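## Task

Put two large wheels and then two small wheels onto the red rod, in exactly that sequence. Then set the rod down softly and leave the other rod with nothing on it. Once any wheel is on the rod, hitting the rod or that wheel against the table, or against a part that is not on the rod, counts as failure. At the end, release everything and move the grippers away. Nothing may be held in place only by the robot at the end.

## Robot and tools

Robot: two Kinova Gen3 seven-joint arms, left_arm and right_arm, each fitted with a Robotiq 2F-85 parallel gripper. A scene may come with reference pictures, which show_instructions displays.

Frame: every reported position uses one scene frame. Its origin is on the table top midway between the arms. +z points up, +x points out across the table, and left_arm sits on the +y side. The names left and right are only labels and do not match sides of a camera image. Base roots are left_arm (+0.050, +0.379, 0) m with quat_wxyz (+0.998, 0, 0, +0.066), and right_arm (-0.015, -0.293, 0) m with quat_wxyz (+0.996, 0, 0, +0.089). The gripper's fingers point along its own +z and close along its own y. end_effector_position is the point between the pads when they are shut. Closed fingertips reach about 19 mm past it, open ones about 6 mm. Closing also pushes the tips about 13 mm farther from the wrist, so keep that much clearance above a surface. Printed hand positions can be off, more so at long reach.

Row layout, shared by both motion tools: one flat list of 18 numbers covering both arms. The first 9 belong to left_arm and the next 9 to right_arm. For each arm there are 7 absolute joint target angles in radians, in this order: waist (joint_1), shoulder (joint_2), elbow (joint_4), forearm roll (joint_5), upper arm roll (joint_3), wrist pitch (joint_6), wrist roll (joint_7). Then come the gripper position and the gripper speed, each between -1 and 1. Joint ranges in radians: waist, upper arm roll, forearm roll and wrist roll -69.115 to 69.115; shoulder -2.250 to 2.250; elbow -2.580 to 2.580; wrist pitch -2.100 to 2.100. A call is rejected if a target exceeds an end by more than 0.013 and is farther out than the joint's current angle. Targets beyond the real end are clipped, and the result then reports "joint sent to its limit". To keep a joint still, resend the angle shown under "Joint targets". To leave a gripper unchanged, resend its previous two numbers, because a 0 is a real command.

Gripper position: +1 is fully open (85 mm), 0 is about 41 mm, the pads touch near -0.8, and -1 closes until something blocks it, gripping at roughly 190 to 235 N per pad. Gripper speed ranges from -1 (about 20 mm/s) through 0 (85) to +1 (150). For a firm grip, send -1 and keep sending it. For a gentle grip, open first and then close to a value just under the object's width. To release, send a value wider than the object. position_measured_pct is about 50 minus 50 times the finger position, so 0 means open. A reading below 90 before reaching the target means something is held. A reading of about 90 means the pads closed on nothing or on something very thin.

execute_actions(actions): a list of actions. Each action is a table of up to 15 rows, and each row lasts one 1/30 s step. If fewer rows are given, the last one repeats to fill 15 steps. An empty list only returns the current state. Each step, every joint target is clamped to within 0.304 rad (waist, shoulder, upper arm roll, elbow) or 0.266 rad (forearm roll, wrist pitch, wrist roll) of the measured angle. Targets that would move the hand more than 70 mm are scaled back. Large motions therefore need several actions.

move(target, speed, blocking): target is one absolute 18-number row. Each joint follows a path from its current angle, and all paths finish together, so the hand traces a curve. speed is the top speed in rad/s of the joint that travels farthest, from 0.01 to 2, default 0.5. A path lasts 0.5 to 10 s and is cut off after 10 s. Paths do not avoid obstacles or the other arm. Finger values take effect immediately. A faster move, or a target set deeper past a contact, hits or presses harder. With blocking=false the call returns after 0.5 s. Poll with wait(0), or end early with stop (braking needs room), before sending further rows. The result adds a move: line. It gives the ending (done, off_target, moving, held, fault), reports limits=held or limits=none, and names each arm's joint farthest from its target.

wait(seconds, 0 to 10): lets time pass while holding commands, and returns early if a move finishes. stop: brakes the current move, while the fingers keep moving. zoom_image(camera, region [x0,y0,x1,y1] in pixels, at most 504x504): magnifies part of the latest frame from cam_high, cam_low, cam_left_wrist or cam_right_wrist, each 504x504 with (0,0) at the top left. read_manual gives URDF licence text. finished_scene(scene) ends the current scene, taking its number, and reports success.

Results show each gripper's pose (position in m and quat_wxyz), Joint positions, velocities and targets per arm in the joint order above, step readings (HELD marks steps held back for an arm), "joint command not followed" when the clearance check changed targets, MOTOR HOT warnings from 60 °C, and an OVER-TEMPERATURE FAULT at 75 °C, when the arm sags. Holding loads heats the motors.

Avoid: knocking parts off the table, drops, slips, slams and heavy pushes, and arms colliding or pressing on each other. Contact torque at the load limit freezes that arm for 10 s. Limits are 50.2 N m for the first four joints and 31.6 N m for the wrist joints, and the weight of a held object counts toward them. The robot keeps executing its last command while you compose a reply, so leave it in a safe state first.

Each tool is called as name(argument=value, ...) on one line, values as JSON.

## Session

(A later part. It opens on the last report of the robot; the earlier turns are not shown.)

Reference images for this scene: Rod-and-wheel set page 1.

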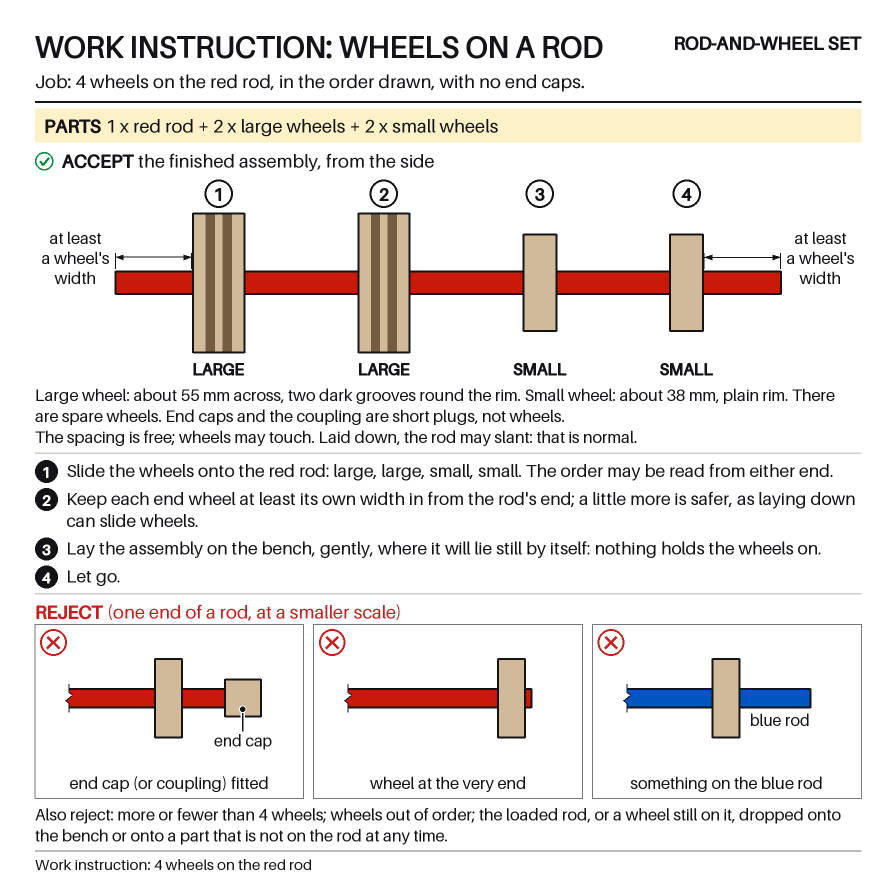

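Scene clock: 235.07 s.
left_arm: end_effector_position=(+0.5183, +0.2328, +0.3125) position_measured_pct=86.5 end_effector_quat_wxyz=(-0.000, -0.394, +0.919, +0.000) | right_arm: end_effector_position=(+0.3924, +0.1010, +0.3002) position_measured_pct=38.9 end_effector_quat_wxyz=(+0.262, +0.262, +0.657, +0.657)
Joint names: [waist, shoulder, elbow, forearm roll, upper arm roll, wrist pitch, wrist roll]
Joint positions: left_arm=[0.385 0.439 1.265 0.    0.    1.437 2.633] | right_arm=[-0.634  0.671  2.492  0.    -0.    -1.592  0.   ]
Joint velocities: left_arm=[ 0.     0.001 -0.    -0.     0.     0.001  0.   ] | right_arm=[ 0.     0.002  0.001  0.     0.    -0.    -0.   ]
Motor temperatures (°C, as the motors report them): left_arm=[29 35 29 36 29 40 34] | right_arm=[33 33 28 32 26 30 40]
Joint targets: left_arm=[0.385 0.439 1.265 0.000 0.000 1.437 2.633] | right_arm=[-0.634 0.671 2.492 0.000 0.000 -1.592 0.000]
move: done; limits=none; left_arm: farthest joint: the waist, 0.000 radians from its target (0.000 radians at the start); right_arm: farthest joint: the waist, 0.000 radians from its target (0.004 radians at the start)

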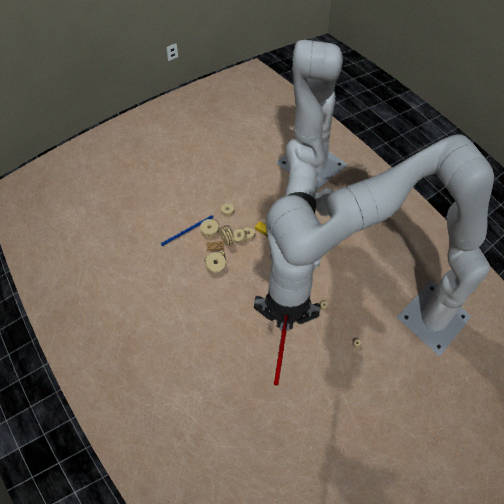

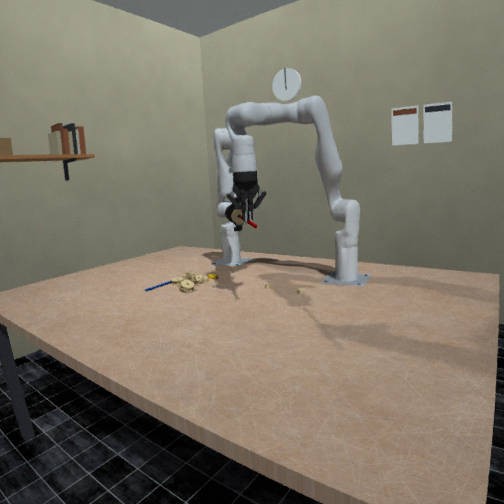

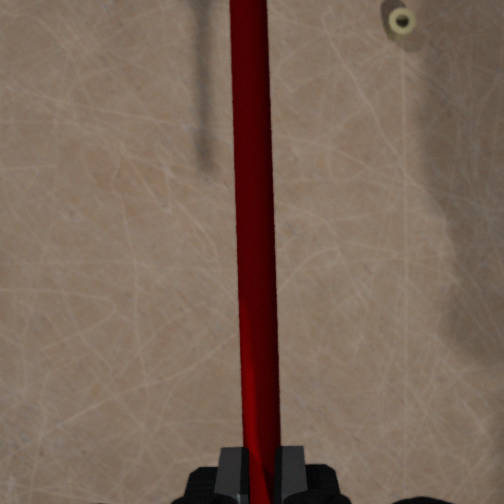

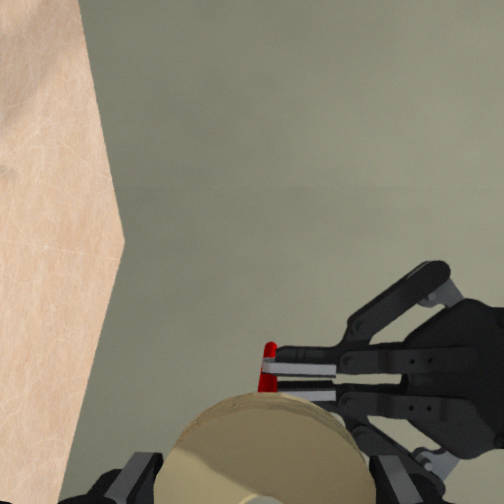

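move(target=[0.3848,0.4390,1.2654,0,0,1.4372,2.6334,-1,-1, -0.634,0.6722,2.4280,0,0,-1.5294,0,-1,-0.5], speed=0.1)

zoom_image(camera="cam_low", region=[222,200,262,240])

Scene clock: 256.33 s.
left_arm: end_effector_position=(+0.5183, +0.2328, +0.3125) position_measured_pct=86.5 end_effector_quat_wxyz=(-0.000, -0.394, +0.919, +0.000) | right_arm: end_effector_position=(+0.4061, +0.1155, +0.2999) position_measured_pct=38.9 end_effector_quat_wxyz=(+0.262, +0.262, +0.657, +0.657)
Joint names: [waist, shoulder, elbow, forearm roll, upper arm roll, wrist pitch, wrist roll]
Joint positions: left_arm=[0.385 0.439 1.265 0.    0.    1.437 2.633] | right_arm=[-0.634  0.672  2.428 -0.    -0.    -1.529 -0.   ]
Joint velocities: left_arm=[ 0.001 -0.001 -0.     0.001  0.    -0.     0.001] | right_arm=[ 0.     0.     0.001 -0.     0.     0.     0.   ]
Motor temperatures (°C, as the motors report them): left_arm=[29 35 29 36 29 40 34] | right_arm=[33 33 28 32 26 30 40]
Joint targets: left_arm=[0.385 0.439 1.265 0.000 0.000 1.437 2.633] | right_arm=[-0.634 0.672 2.428 0.000 0.000 -1.529 0.000]
move: done; limits=none; left_arm: farthest joint: the waist, 0.000 radians from its target (0.000 radians at the start); right_arm: farthest joint: the waist, 0.000 radians from its target (0.000 radians at the start)

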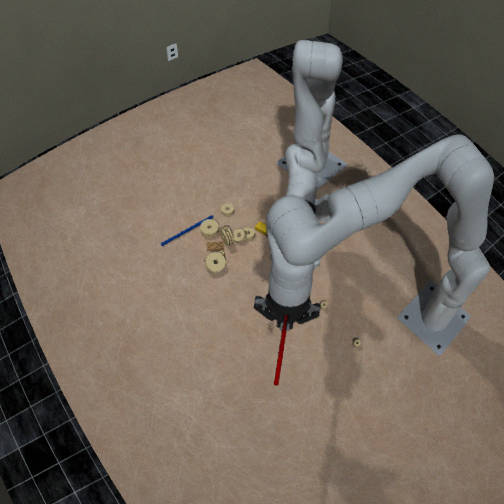

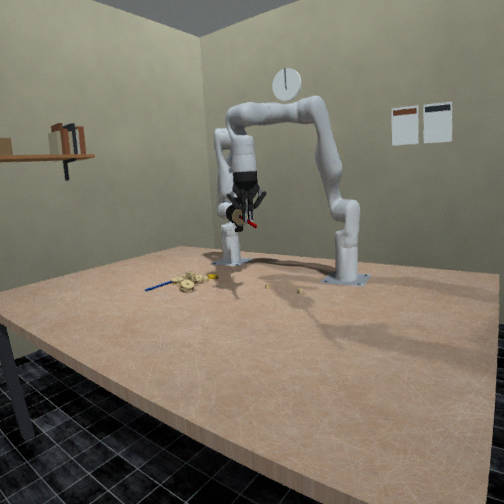

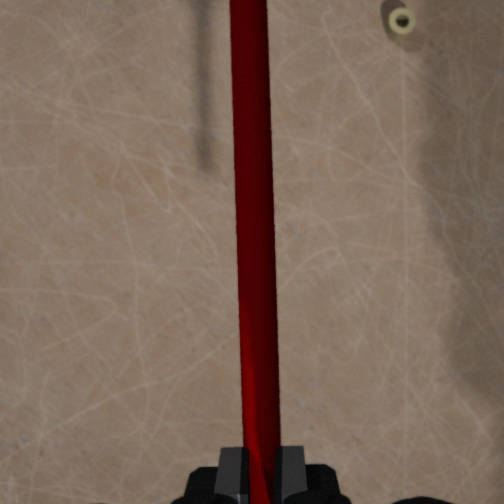

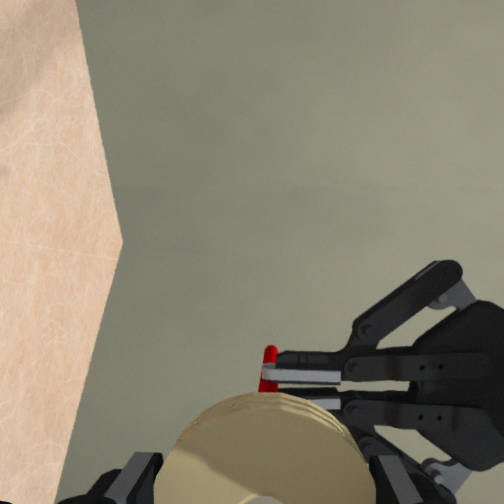

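Region (222, 200, 262, 240) of cam_low's 504x504 image, scaled by 12.600, with more detail than that image has.

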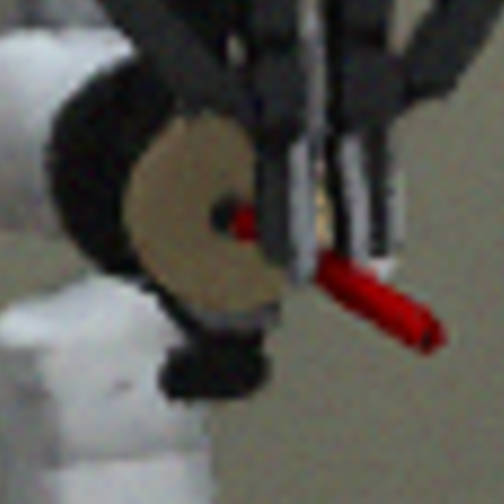

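move(target=[0.3848,0.4390,1.2654,0,0,1.4372,2.6334,-1,-1, -0.634,0.6775,2.3591,0,0,-1.4658,0,-1,-0.5], speed=0.04)

zoom_image(camera="cam_low", region=[222,200,262,240])

Scene clock: 260.33 s.
left_arm: end_effector_position=(+0.5188, +0.2326, +0.3127) position_measured_pct=86.5 end_effector_quat_wxyz=(+0.000, -0.394, +0.919, -0.001) | right_arm: end_effector_position=(+0.4203, +0.1319, +0.2997) position_measured_pct=38.9 end_effector_quat_wxyz=(+0.261, +0.261, +0.657, +0.657)
Joint names: [waist, shoulder, elbow, forearm roll, upper arm roll, wrist pitch, wrist roll]
Joint positions: left_arm=[ 0.385  0.439  1.265  0.    -0.     1.436  2.634] | right_arm=[-0.635  0.678  2.359  0.001 -0.001 -1.466 -0.   ]
Joint velocities: left_arm=[ 0.001  0.    -0.     0.    -0.     0.    -0.   ] | right_arm=[ 0.    -0.     0.002 -0.     0.     0.    -0.   ]
Motor temperatures (°C, as the motors report them): left_arm=[29 35 29 36 29 40 34] | right_arm=[33 33 28 32 26 30 40]
Joint targets: left_arm=[0.385 0.439 1.265 -0.000 0.000 1.437 2.633] | right_arm=[-0.634 0.677 2.359 0.000 0.000 -1.466 0.000]
move: done; limits=none; left_arm: farthest joint: the elbow, 0.001 radians from its target (0.000 radians at the start); right_arm: farthest joint: the waist, 0.001 radians from its target (0.000 radians at the start)

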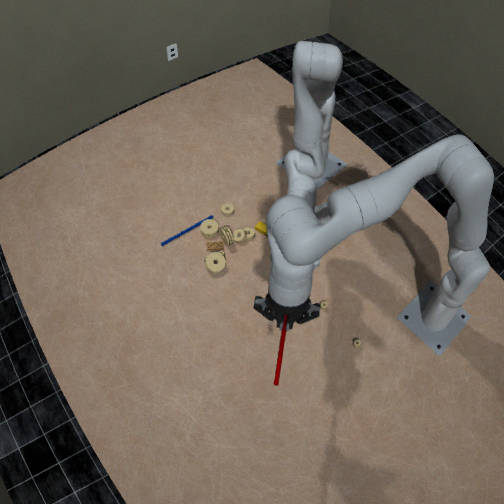

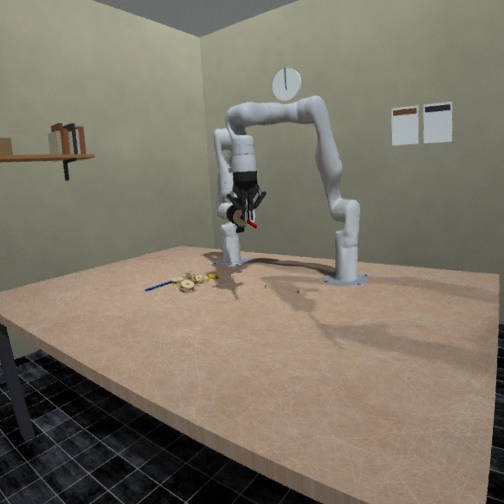

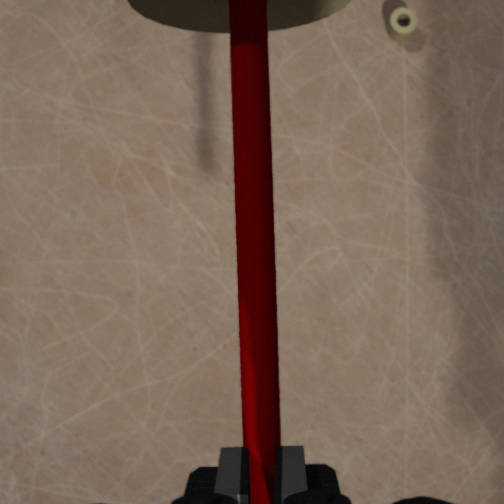

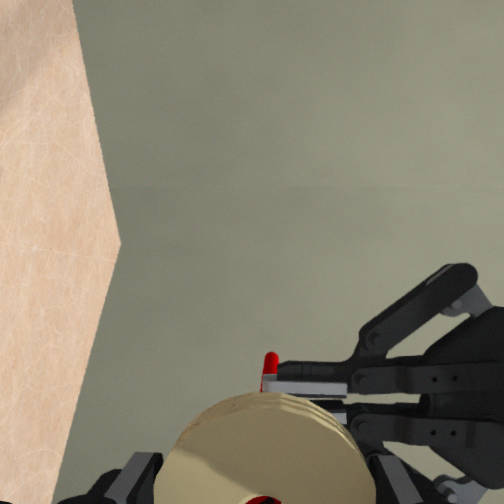

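Region (222, 200, 262, 240) of cam_low's 504x504 image, scaled by 12.600, with more detail than that image has.

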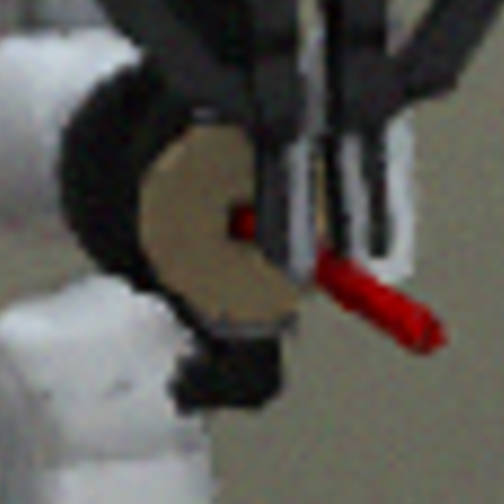

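move(target=[0.3848,0.4390,1.2654,0,0,1.4372,2.6334,-1,-1, -0.634,0.6935,2.2525,0,0,-1.3752,0,-1,-0.5], speed=0.07)

Scene clock: 267.57 s.
left_arm: end_effector_position=(+0.5187, +0.2326, +0.3127) position_measured_pct=86.5 end_effector_quat_wxyz=(+0.000, -0.394, +0.919, -0.001) | right_arm: end_effector_position=(+0.4432, +0.1561, +0.2997) position_measured_pct=38.9 end_effector_quat_wxyz=(+0.261, +0.261, +0.657, +0.657)
Joint names: [waist, shoulder, elbow, forearm roll, upper arm roll, wrist pitch, wrist roll]
Joint positions: left_arm=[0.385 0.439 1.265 0.    0.    1.437 2.634] | right_arm=[-0.635  0.694  2.253  0.001 -0.001 -1.375 -0.   ]
Joint velocities: left_arm=[-0.001  0.001 -0.     0.001  0.001 -0.001  0.   ] | right_arm=[ 0.     0.    -0.001 -0.     0.     0.     0.   ]
Motor temperatures (°C, as the motors report them): left_arm=[29 35 29 36 29 40 34] | right_arm=[33 33 28 32 26 30 40]
Joint targets: left_arm=[0.385 0.439 1.265 0.000 0.000 1.437 2.633] | right_arm=[-0.634 0.693 2.252 0.000 0.000 -1.375 0.000]
move: done; limits=none; left_arm: farthest joint: the elbow, 0.001 radians from its target (0.001 radians at the start); right_arm: farthest joint: the waist, 0.001 radians from its target (0.001 radians at the start)

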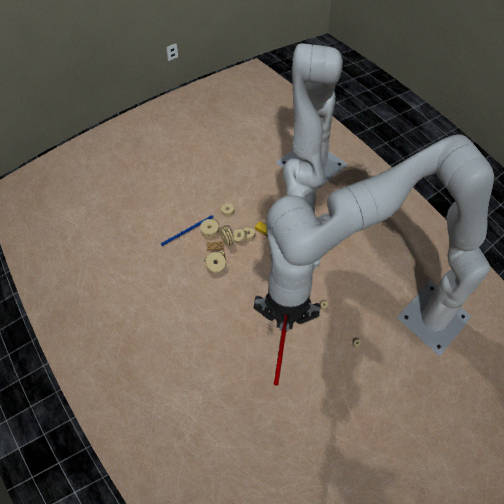

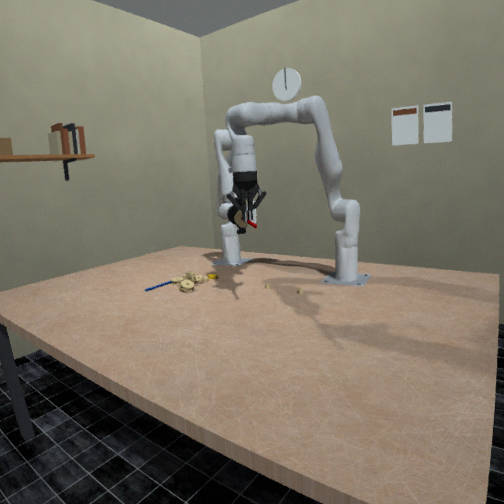

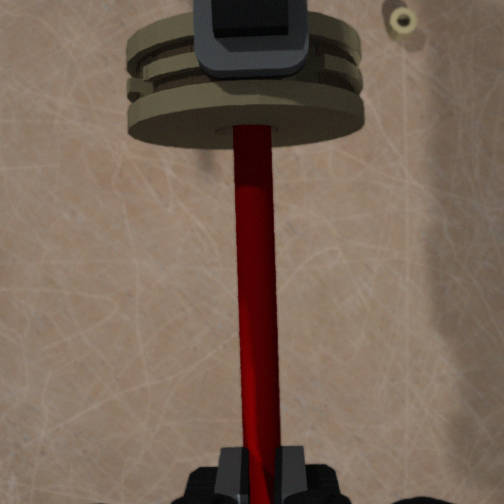

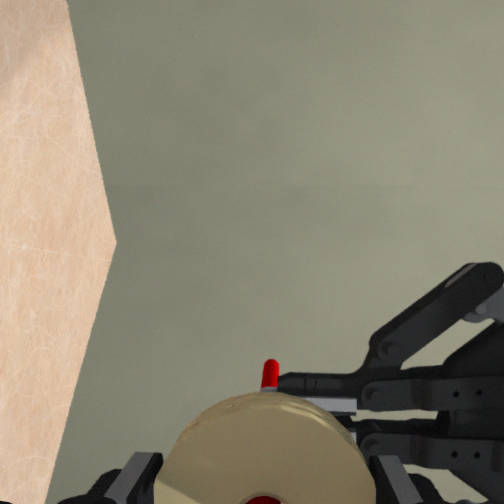

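move(target=[0.3848,0.4390,1.2654,0,0,1.4372,2.6334,-1,-1, -0.634,0.6935,2.2525,0,0,-1.3752,0,0.7,0])

move(target=[0.3848,0.4390,1.2654,0,0,1.4372,2.6334,-1,-1, -0.634,0.6712,2.4916,0,0,-1.592,0,0.7,0], speed=0.4)

Scene clock: 270.40 s.
left_arm: end_effector_position=(+0.5183, +0.2328, +0.3124) position_measured_pct=86.5 end_effector_quat_wxyz=(-0.000, -0.394, +0.919, +0.000) | right_arm: end_effector_position=(+0.4440, +0.1555, +0.3000) position_measured_pct=15.1 end_effector_quat_wxyz=(+0.262, +0.262, +0.657, +0.657)
Joint names: [waist, shoulder, elbow, forearm roll, upper arm roll, wrist pitch, wrist roll]
Joint positions: left_arm=[ 0.385  0.439  1.266 -0.    -0.     1.437  2.633] | right_arm=[-0.634  0.694  2.252 -0.     0.    -1.375  0.   ]
Joint velocities: left_arm=[-0.001 -0.    -0.    -0.    -0.    -0.    -0.   ] | right_arm=[-0. -0.  0.  0. -0. -0.  0.]
Motor temperatures (°C, as the motors report them): left_arm=[29 35 29 36 29 40 34] | right_arm=[33 33 28 32 26 30 40]
Joint targets: left_arm=[0.385 0.439 1.265 0.000 0.000 1.437 2.633] | right_arm=[-0.634 0.693 2.252 0.000 0.000 -1.375 0.000]
move: done; limits=none; left_arm: farthest joint: the waist, 0.000 radians from its target (0.000 radians at the start); right_arm: farthest joint: the waist, 0.000 radians from its target (0.001 radians at the start)

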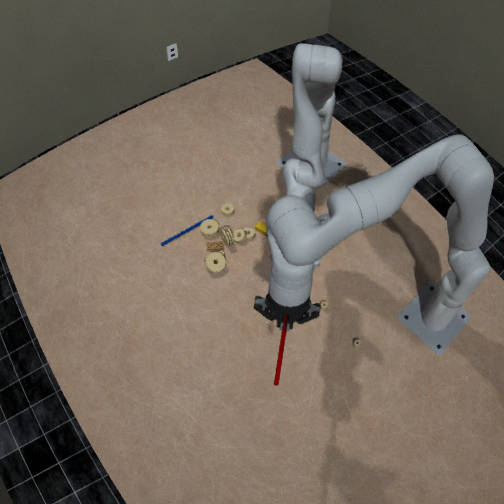

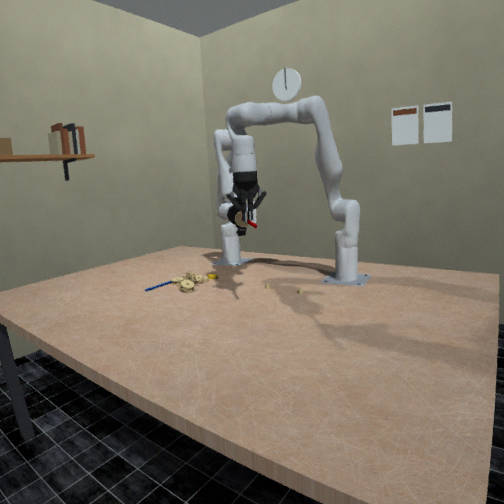

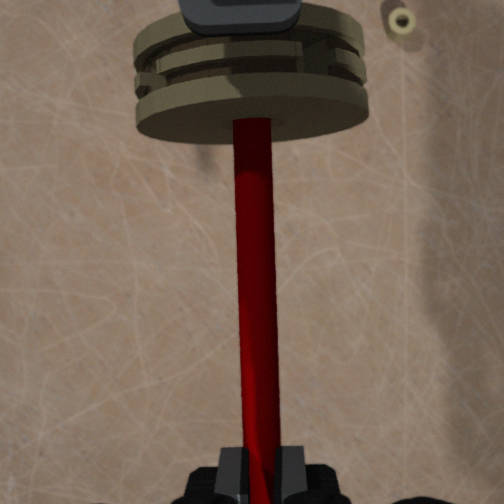

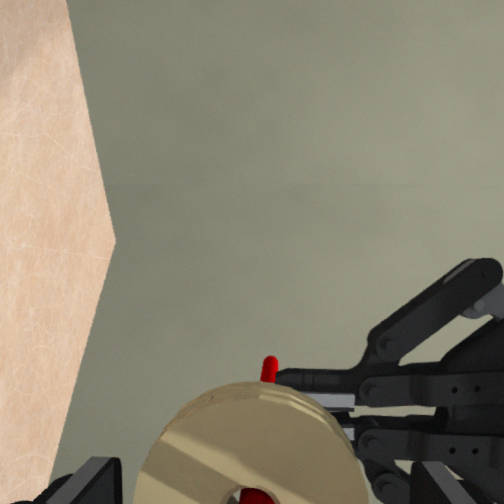

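Scene clock: 271.43 s.
left_arm: end_effector_position=(+0.5183, +0.2328, +0.3124) position_measured_pct=86.5 end_effector_quat_wxyz=(-0.000, -0.394, +0.919, +0.000) | right_arm: end_effector_position=(+0.3924, +0.1010, +0.3000) position_measured_pct=15.1 end_effector_quat_wxyz=(+0.262, +0.262, +0.657, +0.657)
Joint names: [waist, shoulder, elbow, forearm roll, upper arm roll, wrist pitch, wrist roll]
Joint positions: left_arm=[ 0.385  0.439  1.266 -0.    -0.     1.437  2.633] | right_arm=[-0.634  0.671  2.492  0.     0.    -1.592 -0.   ]
Joint velocities: left_arm=[-0.001 -0.    -0.    -0.001  0.001 -0.001  0.   ] | right_arm=[-0.    -0.001  0.002  0.     0.    -0.    -0.   ]
Motor temperatures (°C, as the motors report them): left_arm=[29 35 29 36 29 40 34] | right_arm=[33 33 28 32 26 30 40]
Joint targets: left_arm=[0.385 0.439 1.265 0.000 0.000 1.437 2.633] | right_arm=[-0.634 0.671 2.492 0.000 0.000 -1.592 0.000]
move: done; limits=none; left_arm: farthest joint: the waist, 0.000 radians from its target (0.000 radians at the start); right_arm: farthest joint: the waist, 0.000 radians from its target (0.000 radians at the start)

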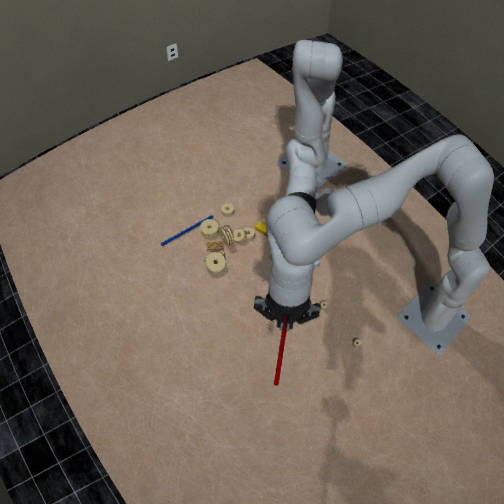

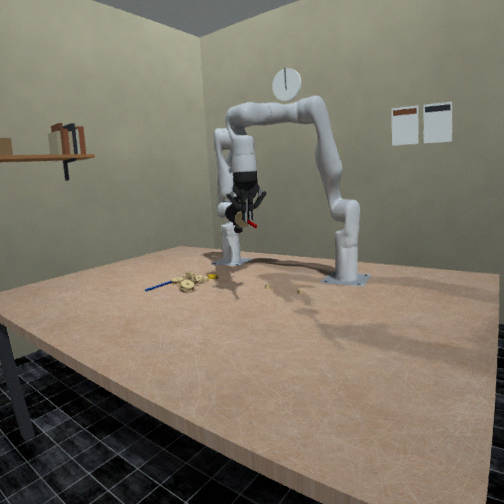

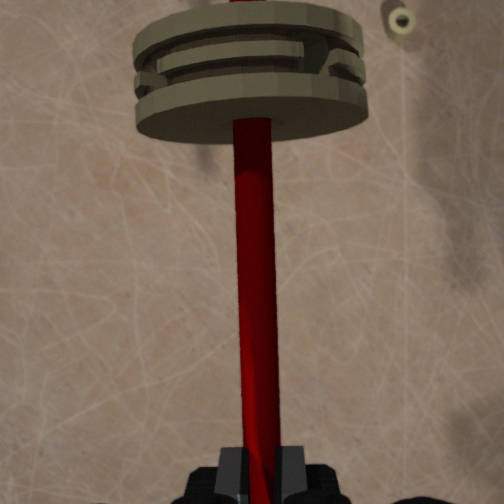

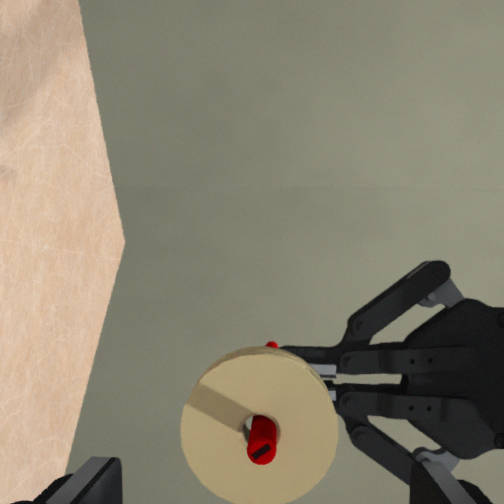

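move(target=[0.3848,0.4390,1.2654,0,0,1.4372,2.6334,-1,-1, 0.0119,0.4465,1.7851,0,0,0.9100,0.084,0.4,0], speed=1.2)

move(target=[0.3848,0.4390,1.2654,0,0,1.4372,2.6334,-1,-1, 0.0119,0.5654,1.8680,0,0,0.7082,0.084,0.4,0], speed=0.5)

Scene clock: 282.97 s.
left_arm: end_effector_position=(+0.5183, +0.2328, +0.3124) position_measured_pct=86.5 end_effector_quat_wxyz=(-0.000, -0.394, +0.919, +0.000) | right_arm: end_effector_position=(+0.4130, -0.2462, +0.1601) position_measured_pct=29.8 end_effector_quat_wxyz=(-0.000, +0.613, +0.790, -0.000)
Joint names: [waist, shoulder, elbow, forearm roll, upper arm roll, wrist pitch, wrist roll]
Joint positions: left_arm=[ 0.385  0.439  1.266 -0.    -0.     1.437  2.633] | right_arm=[0.012 0.447 1.785 0.    0.    0.91  0.084]
Joint velocities: left_arm=[ 0.001 -0.    -0.     0.001 -0.     0.     0.   ] | right_arm=[ 0.003 -0.001 -0.002 -0.    -0.     0.    -0.   ]
Motor temperatures (°C, as the motors report them): left_arm=[29 35 29 36 29 40 34] | right_arm=[33 33 28 32 26 30 40]
Joint targets: left_arm=[0.385 0.439 1.265 0.000 0.000 1.437 2.633] | right_arm=[0.012 0.447 1.785 0.000 0.000 0.910 0.084]
move: done; limits=none; left_arm: farthest joint: the waist, 0.000 radians from its target (0.000 radians at the start); right_arm: farthest joint: the waist, 0.000 radians from its target (0.646 radians at the start)

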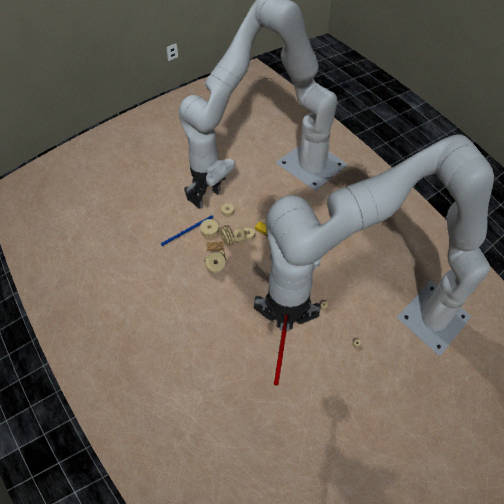

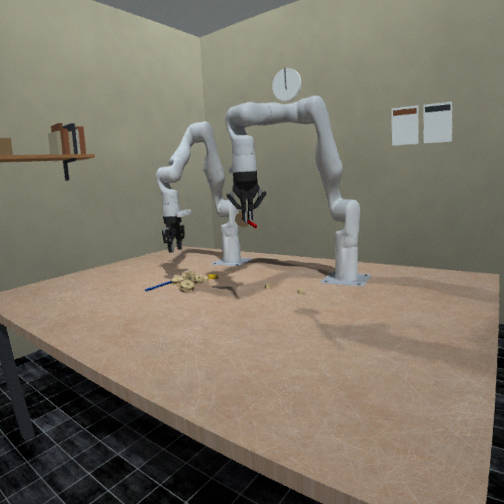

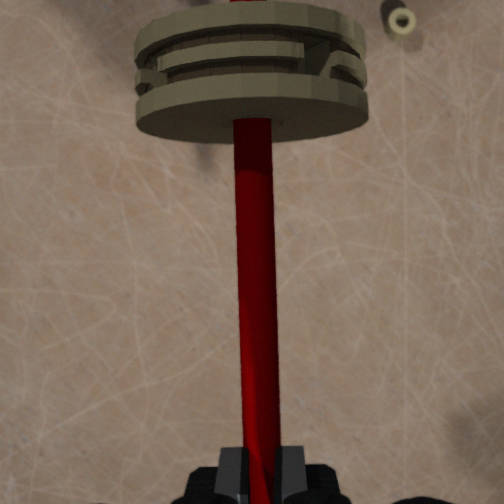

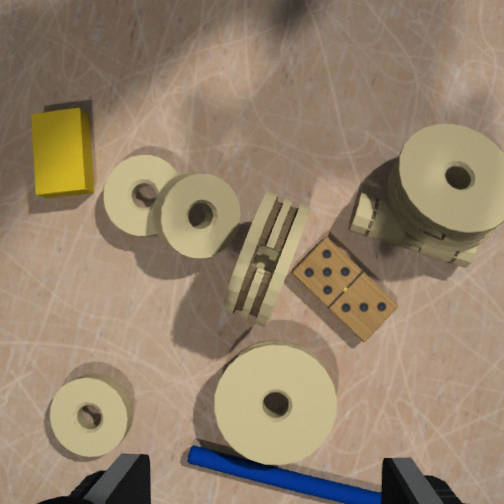

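Scene clock: 283.87 s.
left_arm: end_effector_position=(+0.5183, +0.2328, +0.3124) position_measured_pct=86.5 end_effector_quat_wxyz=(-0.000, -0.394, +0.919, +0.000) | right_arm: end_effector_position=(+0.4131, -0.2463, +0.0901) position_measured_pct=29.8 end_effector_quat_wxyz=(+0.000, +0.613, +0.790, +0.000)
Joint names: [waist, shoulder, elbow, forearm roll, upper arm roll, wrist pitch, wrist roll]
Joint positions: left_arm=[ 0.385  0.439  1.266 -0.    -0.     1.437  2.633] | right_arm=[ 0.012  0.565  1.868  0.    -0.     0.708  0.084]
Joint velocities: left_arm=[-0.001  0.     0.     0.001 -0.    -0.001 -0.001] | right_arm=[ 0.     0.002  0.001 -0.    -0.    -0.     0.   ]
Motor temperatures (°C, as the motors report them): left_arm=[29 35 29 36 29 40 34] | right_arm=[33 33 28 32 26 30 40]
Joint targets: left_arm=[0.385 0.439 1.265 0.000 0.000 1.437 2.633] | right_arm=[0.012 0.565 1.868 0.000 0.000 0.708 0.084]
move: done; limits=none; left_arm: farthest joint: the waist, 0.000 radians from its target (0.000 radians at the start); right_arm: farthest joint: the waist, 0.000 radians from its target (0.000 radians at the start)

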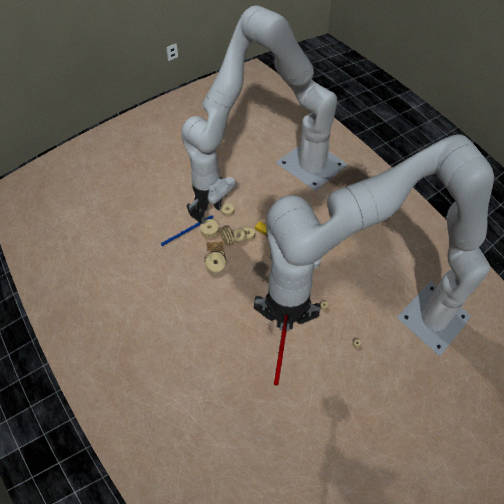

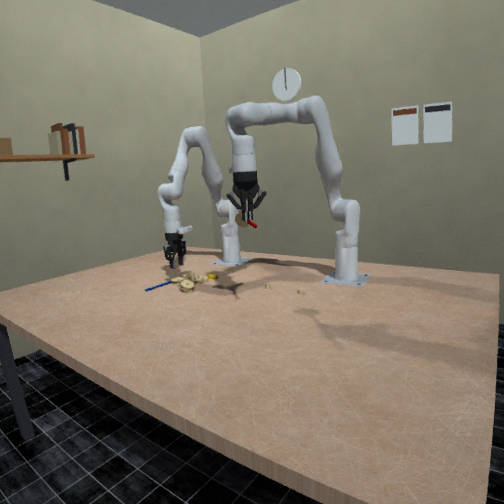

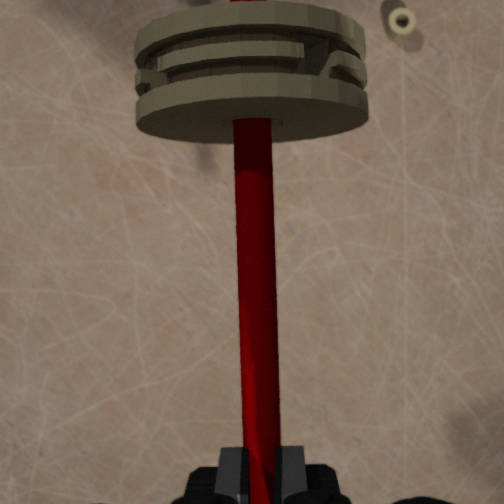

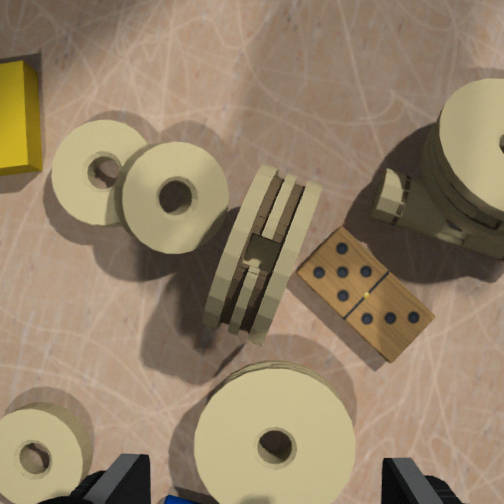

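move(target=[0.3848,0.4390,1.2654,0,0,1.4372,2.6334,-1,-1, 0.0119,0.7067,1.9130,0,0,0.5219,0.084,0.4,0], speed=0.2)

move(target=[0.3848,0.4390,1.2654,0,0,1.4372,2.6334,-1,-1, 0.0119,0.7067,1.9130,0,0,0.5219,0.084,-1,-0.5])

Scene clock: 288.97 s.
left_arm: end_effector_position=(+0.5183, +0.2328, +0.3124) position_measured_pct=86.5 end_effector_quat_wxyz=(-0.000, -0.394, +0.919, +0.000) | right_arm: end_effector_position=(+0.4133, -0.2462, +0.0212) position_measured_pct=29.8 end_effector_quat_wxyz=(+0.000, +0.613, +0.790, +0.000)
Joint names: [waist, shoulder, elbow, forearm roll, upper arm roll, wrist pitch, wrist roll]
Joint positions: left_arm=[ 0.385  0.439  1.266 -0.    -0.     1.437  2.633] | right_arm=[ 0.012  0.706  1.913 -0.    -0.     0.522  0.084]
Joint velocities: left_arm=[ 0.002 -0.001 -0.    -0.001  0.     0.001  0.   ] | right_arm=[-0.     0.003 -0.001  0.     0.    -0.001 -0.   ]
Motor temperatures (°C, as the motors report them): left_arm=[29 35 29 36 29 40 34] | right_arm=[33 33 28 32 26 30 40]
Joint targets: left_arm=[0.385 0.439 1.265 0.000 0.000 1.437 2.633] | right_arm=[0.012 0.707 1.913 0.000 0.000 0.522 0.084]
move: done; limits=none; left_arm: farthest joint: the waist, 0.000 radians from its target (0.000 radians at the start); right_arm: farthest joint: the waist, 0.000 radians from its target (0.000 radians at the start)

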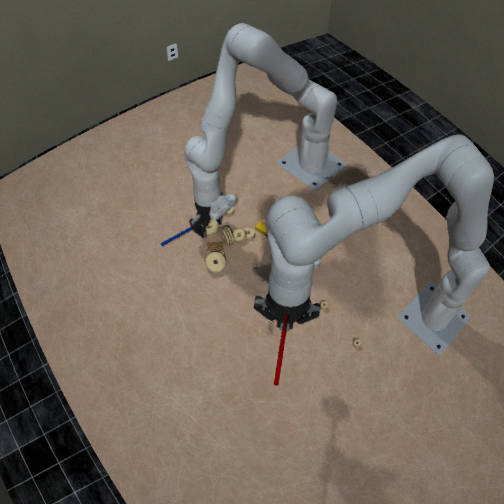

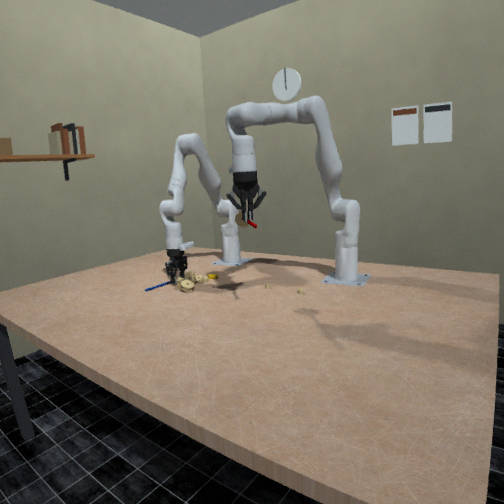

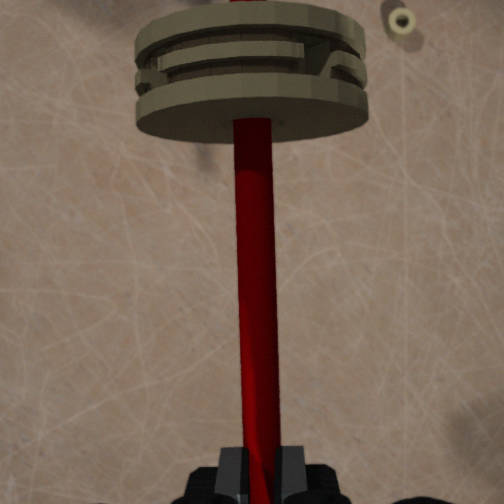

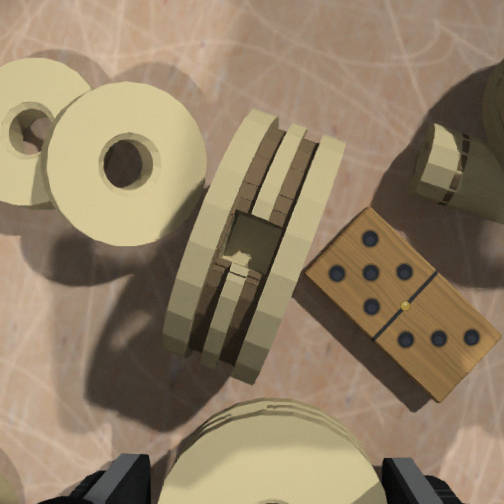

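Scene clock: 289.67 s.
left_arm: end_effector_position=(+0.5183, +0.2328, +0.3124) position_measured_pct=86.5 end_effector_quat_wxyz=(-0.000, -0.394, +0.919, +0.000) | right_arm: end_effector_position=(+0.4135, -0.2462, +0.0223) position_measured_pct=38.9 end_effector_quat_wxyz=(+0.001, +0.613, +0.790, +0.001)
Joint names: [waist, shoulder, elbow, forearm roll, upper arm roll, wrist pitch, wrist roll]
Joint positions: left_arm=[ 0.385  0.439  1.266 -0.    -0.     1.437  2.633] | right_arm=[0.012 0.704 1.913 0.    0.    0.523 0.084]
Joint velocities: left_arm=[ 0.001 -0.001 -0.    -0.001 -0.001  0.    -0.   ] | right_arm=[ 0.  0.  0.  0.  0. -0. -0.]
Motor temperatures (°C, as the motors report them): left_arm=[29 35 29 36 29 40 34] | right_arm=[33 33 28 32 26 30 40]
Joint targets: left_arm=[0.385 0.439 1.265 0.000 0.000 1.437 2.633] | right_arm=[0.012 0.707 1.913 0.000 0.000 0.522 0.084]
move: done; limits=none; left_arm: farthest joint: the waist, 0.000 radians from its target (0.000 radians at the start); right_arm: farthest joint: the shoulder, 0.003 radians from its target (0.000 radians at the start)

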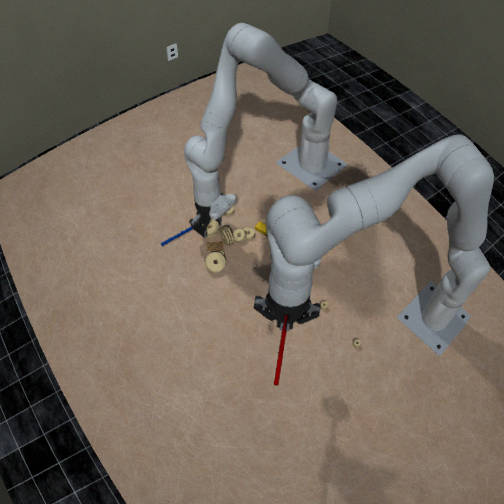

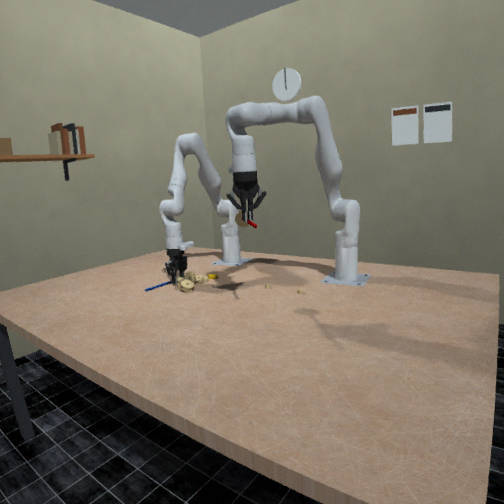

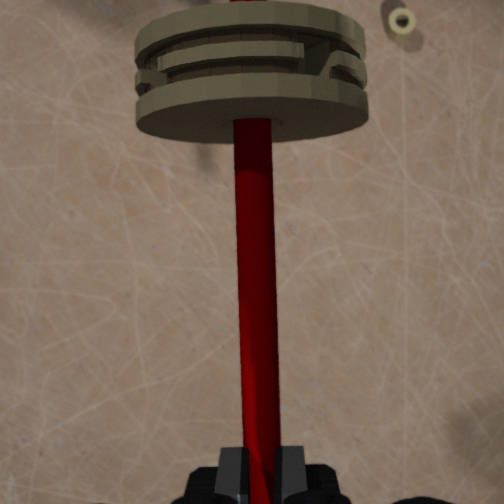

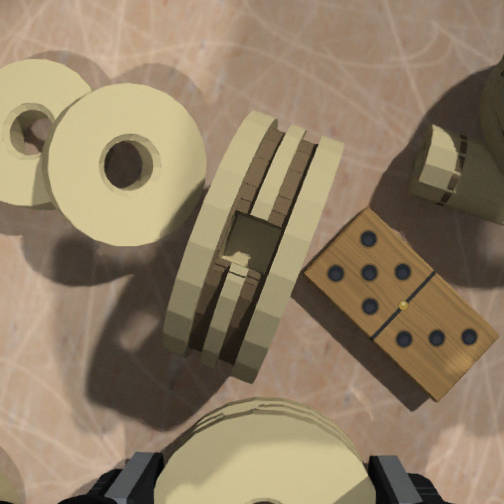

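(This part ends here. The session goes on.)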